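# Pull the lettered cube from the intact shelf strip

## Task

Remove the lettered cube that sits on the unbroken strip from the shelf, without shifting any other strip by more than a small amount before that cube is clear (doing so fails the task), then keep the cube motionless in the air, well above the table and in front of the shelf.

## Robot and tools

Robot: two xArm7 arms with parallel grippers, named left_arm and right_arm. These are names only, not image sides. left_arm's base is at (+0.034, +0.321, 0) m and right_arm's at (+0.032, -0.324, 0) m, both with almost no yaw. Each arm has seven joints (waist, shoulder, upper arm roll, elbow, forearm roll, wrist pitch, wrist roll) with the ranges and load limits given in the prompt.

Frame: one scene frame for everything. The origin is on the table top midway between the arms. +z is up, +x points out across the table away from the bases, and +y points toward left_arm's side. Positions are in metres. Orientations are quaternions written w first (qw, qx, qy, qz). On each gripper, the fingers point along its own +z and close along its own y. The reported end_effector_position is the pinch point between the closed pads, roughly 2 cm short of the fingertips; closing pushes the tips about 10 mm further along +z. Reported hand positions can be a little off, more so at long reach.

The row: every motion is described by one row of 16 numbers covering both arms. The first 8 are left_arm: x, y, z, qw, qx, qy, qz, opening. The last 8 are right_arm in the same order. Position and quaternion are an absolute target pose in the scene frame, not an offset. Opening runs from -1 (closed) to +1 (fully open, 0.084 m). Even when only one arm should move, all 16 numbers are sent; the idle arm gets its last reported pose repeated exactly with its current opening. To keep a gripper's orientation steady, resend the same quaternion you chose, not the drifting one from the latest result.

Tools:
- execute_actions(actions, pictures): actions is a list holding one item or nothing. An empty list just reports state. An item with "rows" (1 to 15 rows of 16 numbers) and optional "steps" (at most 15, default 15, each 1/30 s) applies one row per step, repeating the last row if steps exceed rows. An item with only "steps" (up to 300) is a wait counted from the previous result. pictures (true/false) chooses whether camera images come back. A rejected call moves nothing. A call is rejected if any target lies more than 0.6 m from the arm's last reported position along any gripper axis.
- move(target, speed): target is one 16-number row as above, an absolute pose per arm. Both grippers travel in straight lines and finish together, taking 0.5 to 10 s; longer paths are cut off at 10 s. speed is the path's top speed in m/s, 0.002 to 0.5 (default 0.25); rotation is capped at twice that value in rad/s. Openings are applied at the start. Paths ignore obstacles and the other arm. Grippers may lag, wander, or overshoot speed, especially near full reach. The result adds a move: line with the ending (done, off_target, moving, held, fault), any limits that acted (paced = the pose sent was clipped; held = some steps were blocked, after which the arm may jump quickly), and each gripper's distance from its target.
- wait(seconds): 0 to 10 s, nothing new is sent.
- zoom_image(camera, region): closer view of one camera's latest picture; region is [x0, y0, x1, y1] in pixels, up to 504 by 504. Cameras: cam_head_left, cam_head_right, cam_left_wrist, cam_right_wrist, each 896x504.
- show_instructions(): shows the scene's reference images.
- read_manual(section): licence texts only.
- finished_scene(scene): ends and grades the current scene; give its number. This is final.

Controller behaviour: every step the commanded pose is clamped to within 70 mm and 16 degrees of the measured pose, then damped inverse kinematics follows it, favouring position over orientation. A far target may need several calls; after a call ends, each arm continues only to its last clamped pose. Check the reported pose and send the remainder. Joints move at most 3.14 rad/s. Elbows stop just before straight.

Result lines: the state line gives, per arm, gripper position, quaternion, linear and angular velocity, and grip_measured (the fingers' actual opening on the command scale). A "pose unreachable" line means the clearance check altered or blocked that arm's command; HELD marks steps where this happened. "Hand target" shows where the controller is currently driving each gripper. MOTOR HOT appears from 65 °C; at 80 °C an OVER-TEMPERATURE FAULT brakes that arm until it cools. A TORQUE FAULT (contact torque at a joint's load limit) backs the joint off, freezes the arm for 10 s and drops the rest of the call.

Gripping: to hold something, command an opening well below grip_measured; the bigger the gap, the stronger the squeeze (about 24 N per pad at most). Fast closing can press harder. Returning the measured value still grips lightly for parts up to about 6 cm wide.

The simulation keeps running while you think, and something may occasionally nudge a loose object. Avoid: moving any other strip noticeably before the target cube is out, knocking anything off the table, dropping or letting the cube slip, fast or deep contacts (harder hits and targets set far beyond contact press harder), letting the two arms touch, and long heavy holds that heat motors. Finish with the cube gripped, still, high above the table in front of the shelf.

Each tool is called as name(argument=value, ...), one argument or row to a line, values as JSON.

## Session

execute_actions(
  actions=[],
)

Scene clock: 0.00 s of 4200.00 s.
left_arm: end_effector_position=(+0.5990, -0.0021, +0.1247) grip_measured=+1.00 end_effector_quat_wxyz=(-0.031, -0.608, +0.792, +0.041) end_effector_velocity=(+0.000, +0.000, -0.000) end_effector_angular_velocity=(-0.000, -0.000, -0.000) | right_arm: end_effector_position=(+0.1999, -0.6892, +0.1433) grip_measured=+1.00 end_effector_quat_wxyz=(-0.444, +0.593, +0.380, -0.555) end_effector_velocity=(-0.000, +0.000, -0.000) end_effector_angular_velocity=(+0.000, -0.000, -0.001)
Joint positions: left_arm=[-0.655  0.831 -0.109  2.052  0.056  1.324  1.29   0.084] | right_arm=[-0.968  0.93   0.266  1.674 -0.858  2.284 -1.627  0.084]
Joint velocities: left_arm=[ 0.001  0.    -0.001  0.     0.    -0.001  0.    -0.   ] | right_arm=[-0.001  0.     0.     0.     0.001 -0.     0.     0.   ]
Hand target (left_arm): +0.599, -0.002, +0.125; -0.031, -0.608, +0.792, +0.041
Hand target (right_arm): +0.200, -0.689, +0.143; -0.444, +0.593, +0.380, -0.555

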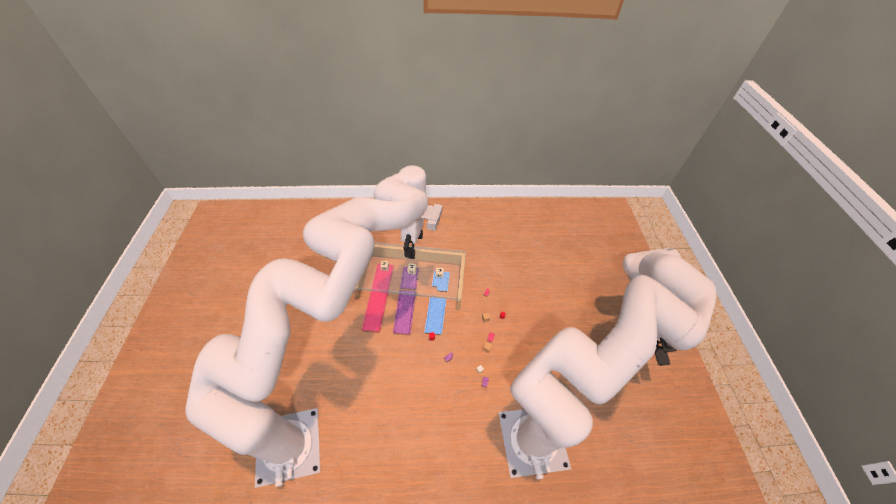

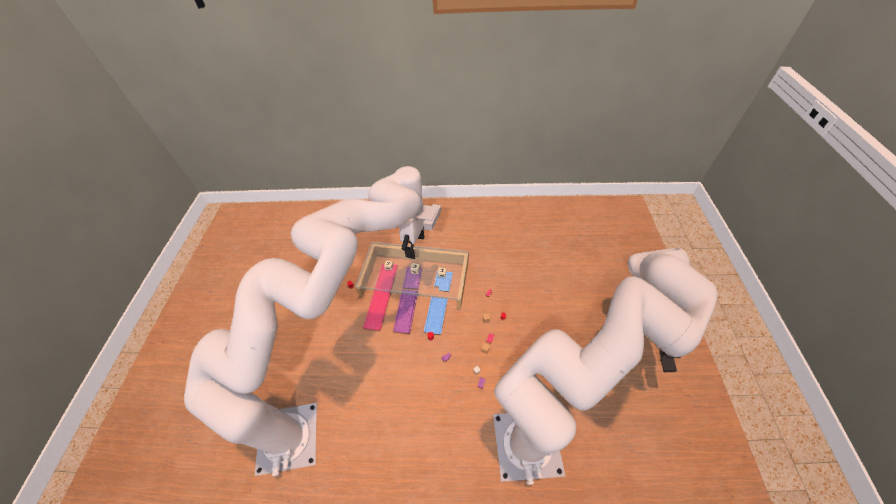

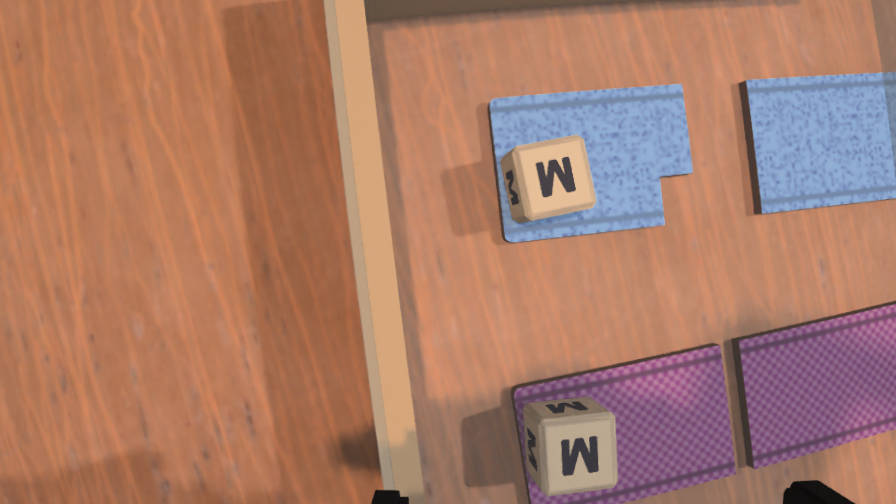

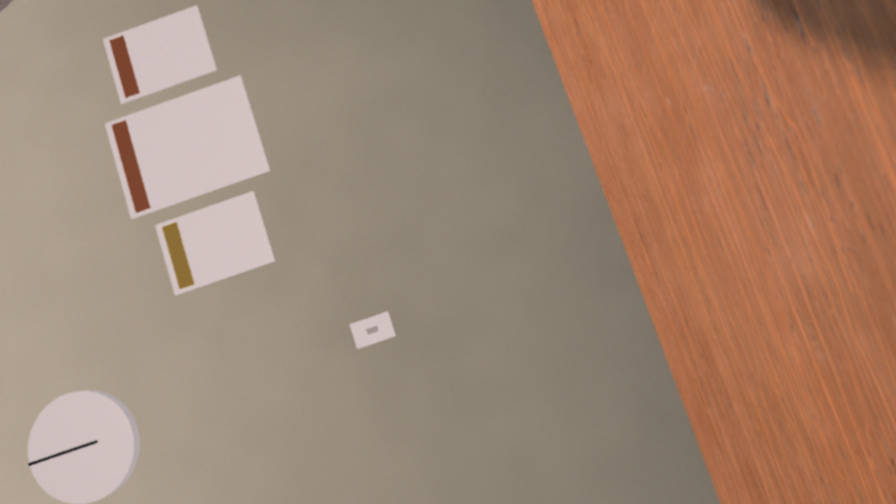

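Red it is.

move(
  target=[0.38,0.09,0.3,0,1,0,0,1, 0.2,-0.689,0.143,-0.444,0.593,0.38,-0.555,1],
)

Scene clock: 5.47 s of 4200.00 s.
left_arm: end_effector_position=(+0.3803, +0.0898, +0.2999) grip_measured=+1.00 end_effector_quat_wxyz=(+0.000, +1.000, -0.000, -0.000) end_effector_velocity=(-0.000, -0.000, +0.001) end_effector_angular_velocity=(+0.000, -0.002, +0.005) | right_arm: end_effector_position=(+0.2000, -0.6890, +0.1430) grip_measured=+1.00 end_effector_quat_wxyz=(-0.444, +0.593, +0.380, -0.555) end_effector_velocity=(+0.000, +0.000, +0.000) end_effector_angular_velocity=(-0.000, -0.001, +0.000)
Joint positions: left_arm=[-0.761 -0.214 -0.032  1.098 -0.008  1.312 -0.582  0.084] | right_arm=[-0.967  0.931  0.266  1.675 -0.857  2.284 -1.626  0.084]
Joint velocities: left_arm=[-0.    -0.003 -0.001  0.     0.001  0.001 -0.007  0.   ] | right_arm=[ 0.001 -0.001  0.     0.     0.001  0.     0.    -0.   ]
Hand target (left_arm): +0.380, +0.090, +0.300; +0.000, +1.000, +0.000, -0.000
Hand target (right_arm): +0.200, -0.689, +0.143; -0.444, +0.593, +0.380, -0.555
Off the commanded pose (left_arm): 0.000 m, 0 deg.
Off the commanded pose (right_arm): 0.000 m, 0 deg.
move: done

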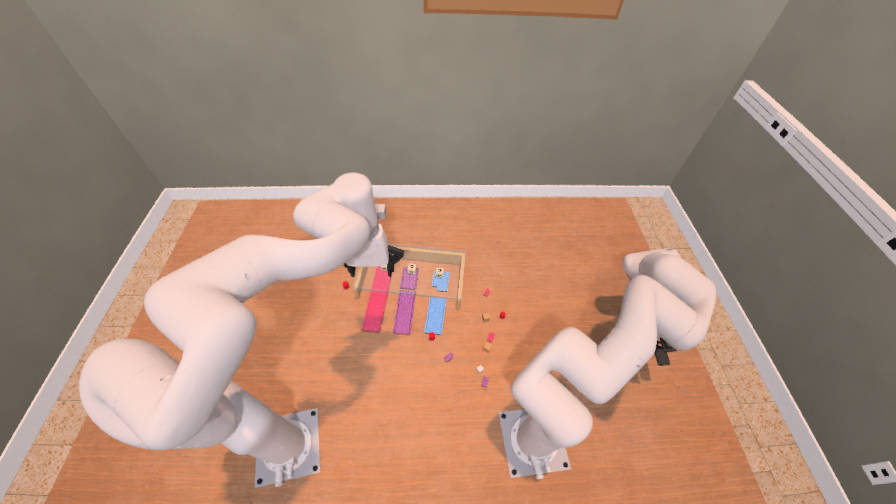

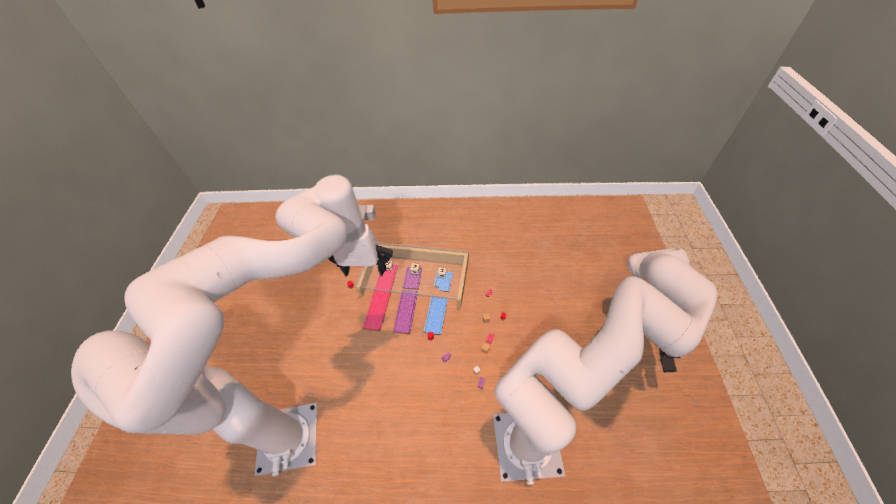

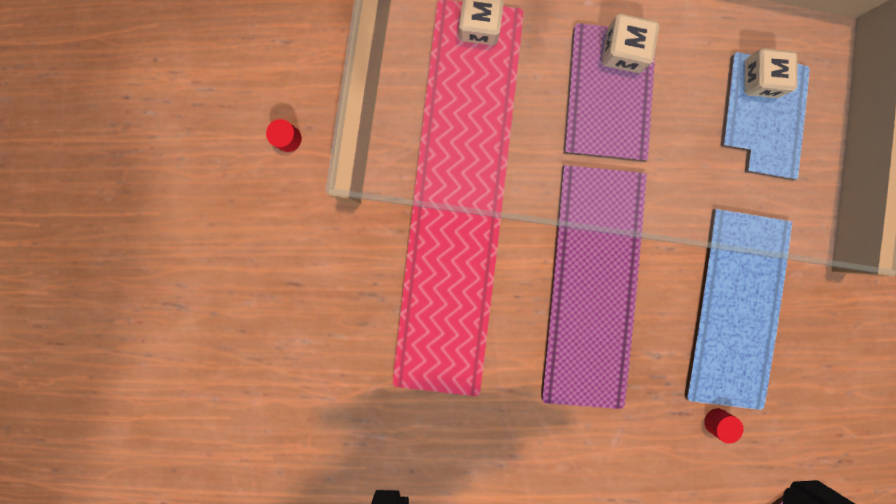

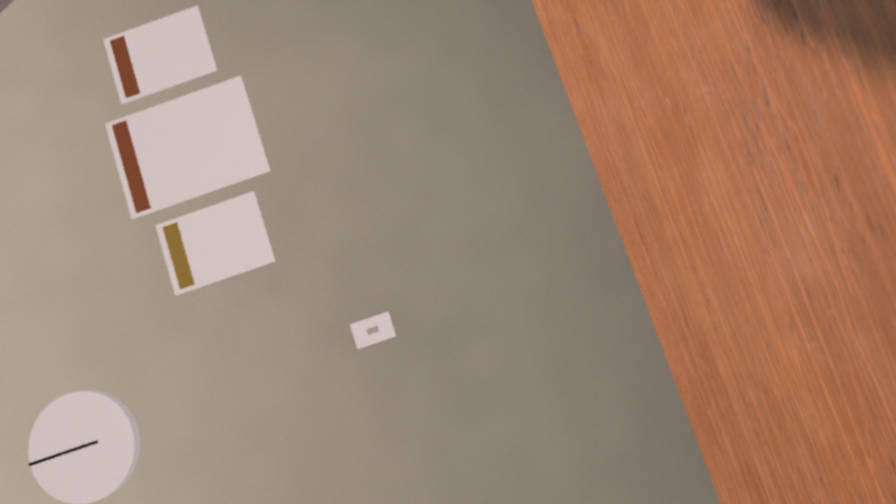

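move(
  target=[0.391,0.127,0.035,0,0.998,-0.057,0,1, 0.2,-0.689,0.143,-0.444,0.593,0.38,-0.555,1],
)

Scene clock: 8.50 s of 4200.00 s.
left_arm: end_effector_position=(+0.3907, +0.1276, +0.0359) grip_measured=+1.00 end_effector_quat_wxyz=(-0.000, +0.998, -0.056, +0.001) end_effector_velocity=(-0.002, +0.002, -0.004) end_effector_angular_velocity=(+0.004, +0.006, -0.000) | right_arm: end_effector_position=(+0.2000, -0.6890, +0.1430) grip_measured=+1.00 end_effector_quat_wxyz=(-0.444, +0.593, +0.380, -0.555) end_effector_velocity=(+0.000, +0.000, -0.000) end_effector_angular_velocity=(+0.000, +0.000, +0.000)
Joint positions: left_arm=[-0.723  0.147  0.018  0.654 -0.002  0.505 -0.383  0.084] | right_arm=[-0.967  0.931  0.266  1.675 -0.857  2.284 -1.626  0.084]
Joint velocities: left_arm=[ 0.001  0.007  0.001 -0.004  0.    -0.003  0.001 -0.   ] | right_arm=[ 0.001 -0.    -0.    -0.     0.     0.     0.     0.   ]
Hand target (left_arm): +0.390, +0.128, +0.035; -0.001, +0.998, -0.056, +0.000
Hand target (right_arm): +0.200, -0.689, +0.143; -0.444, +0.593, +0.380, -0.555
Off the commanded pose (left_arm): 0.001 m, 0 deg.
Off the commanded pose (right_arm): 0.000 m, 0 deg.
move: done

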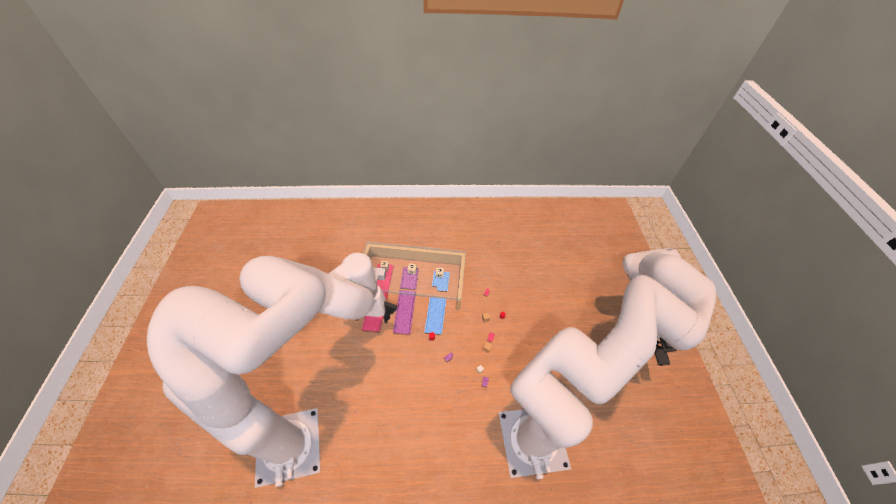

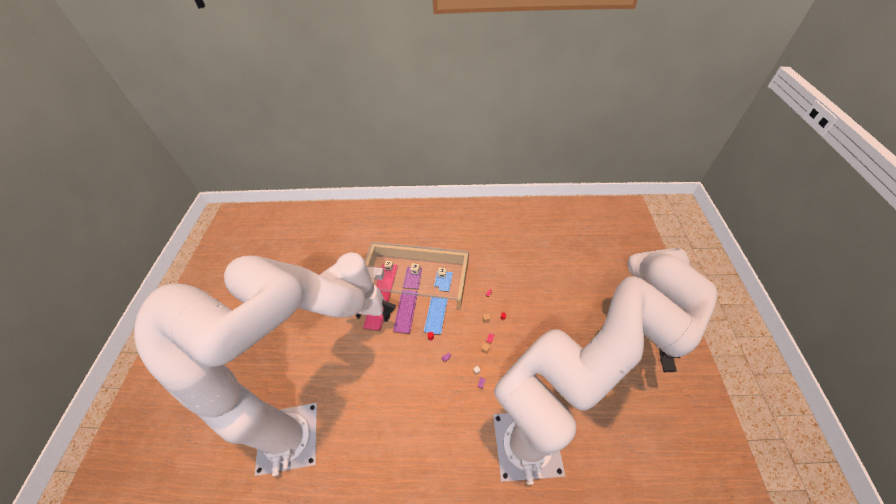

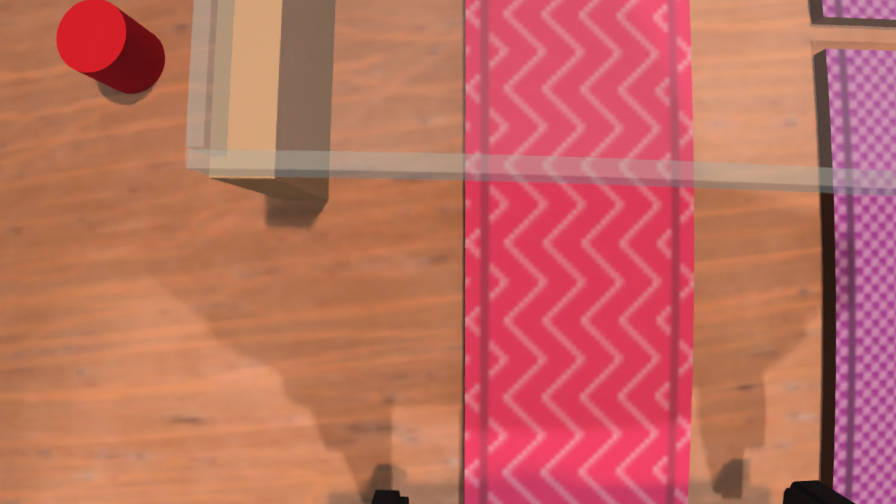

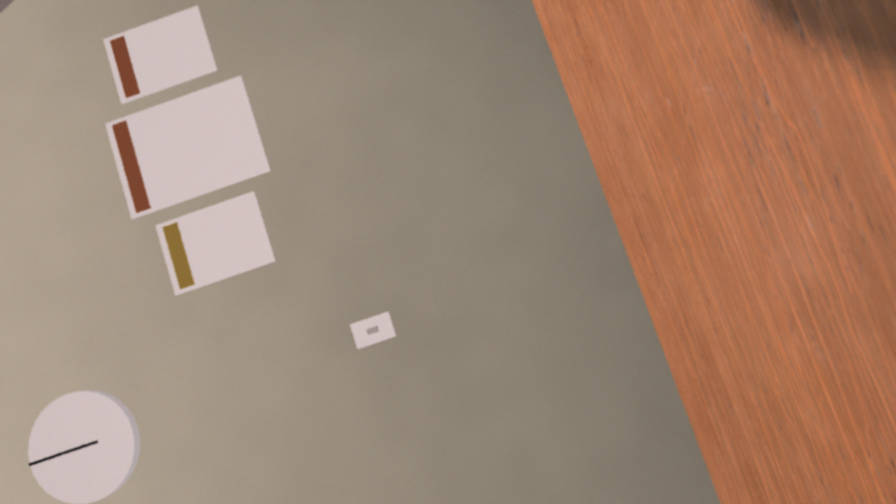

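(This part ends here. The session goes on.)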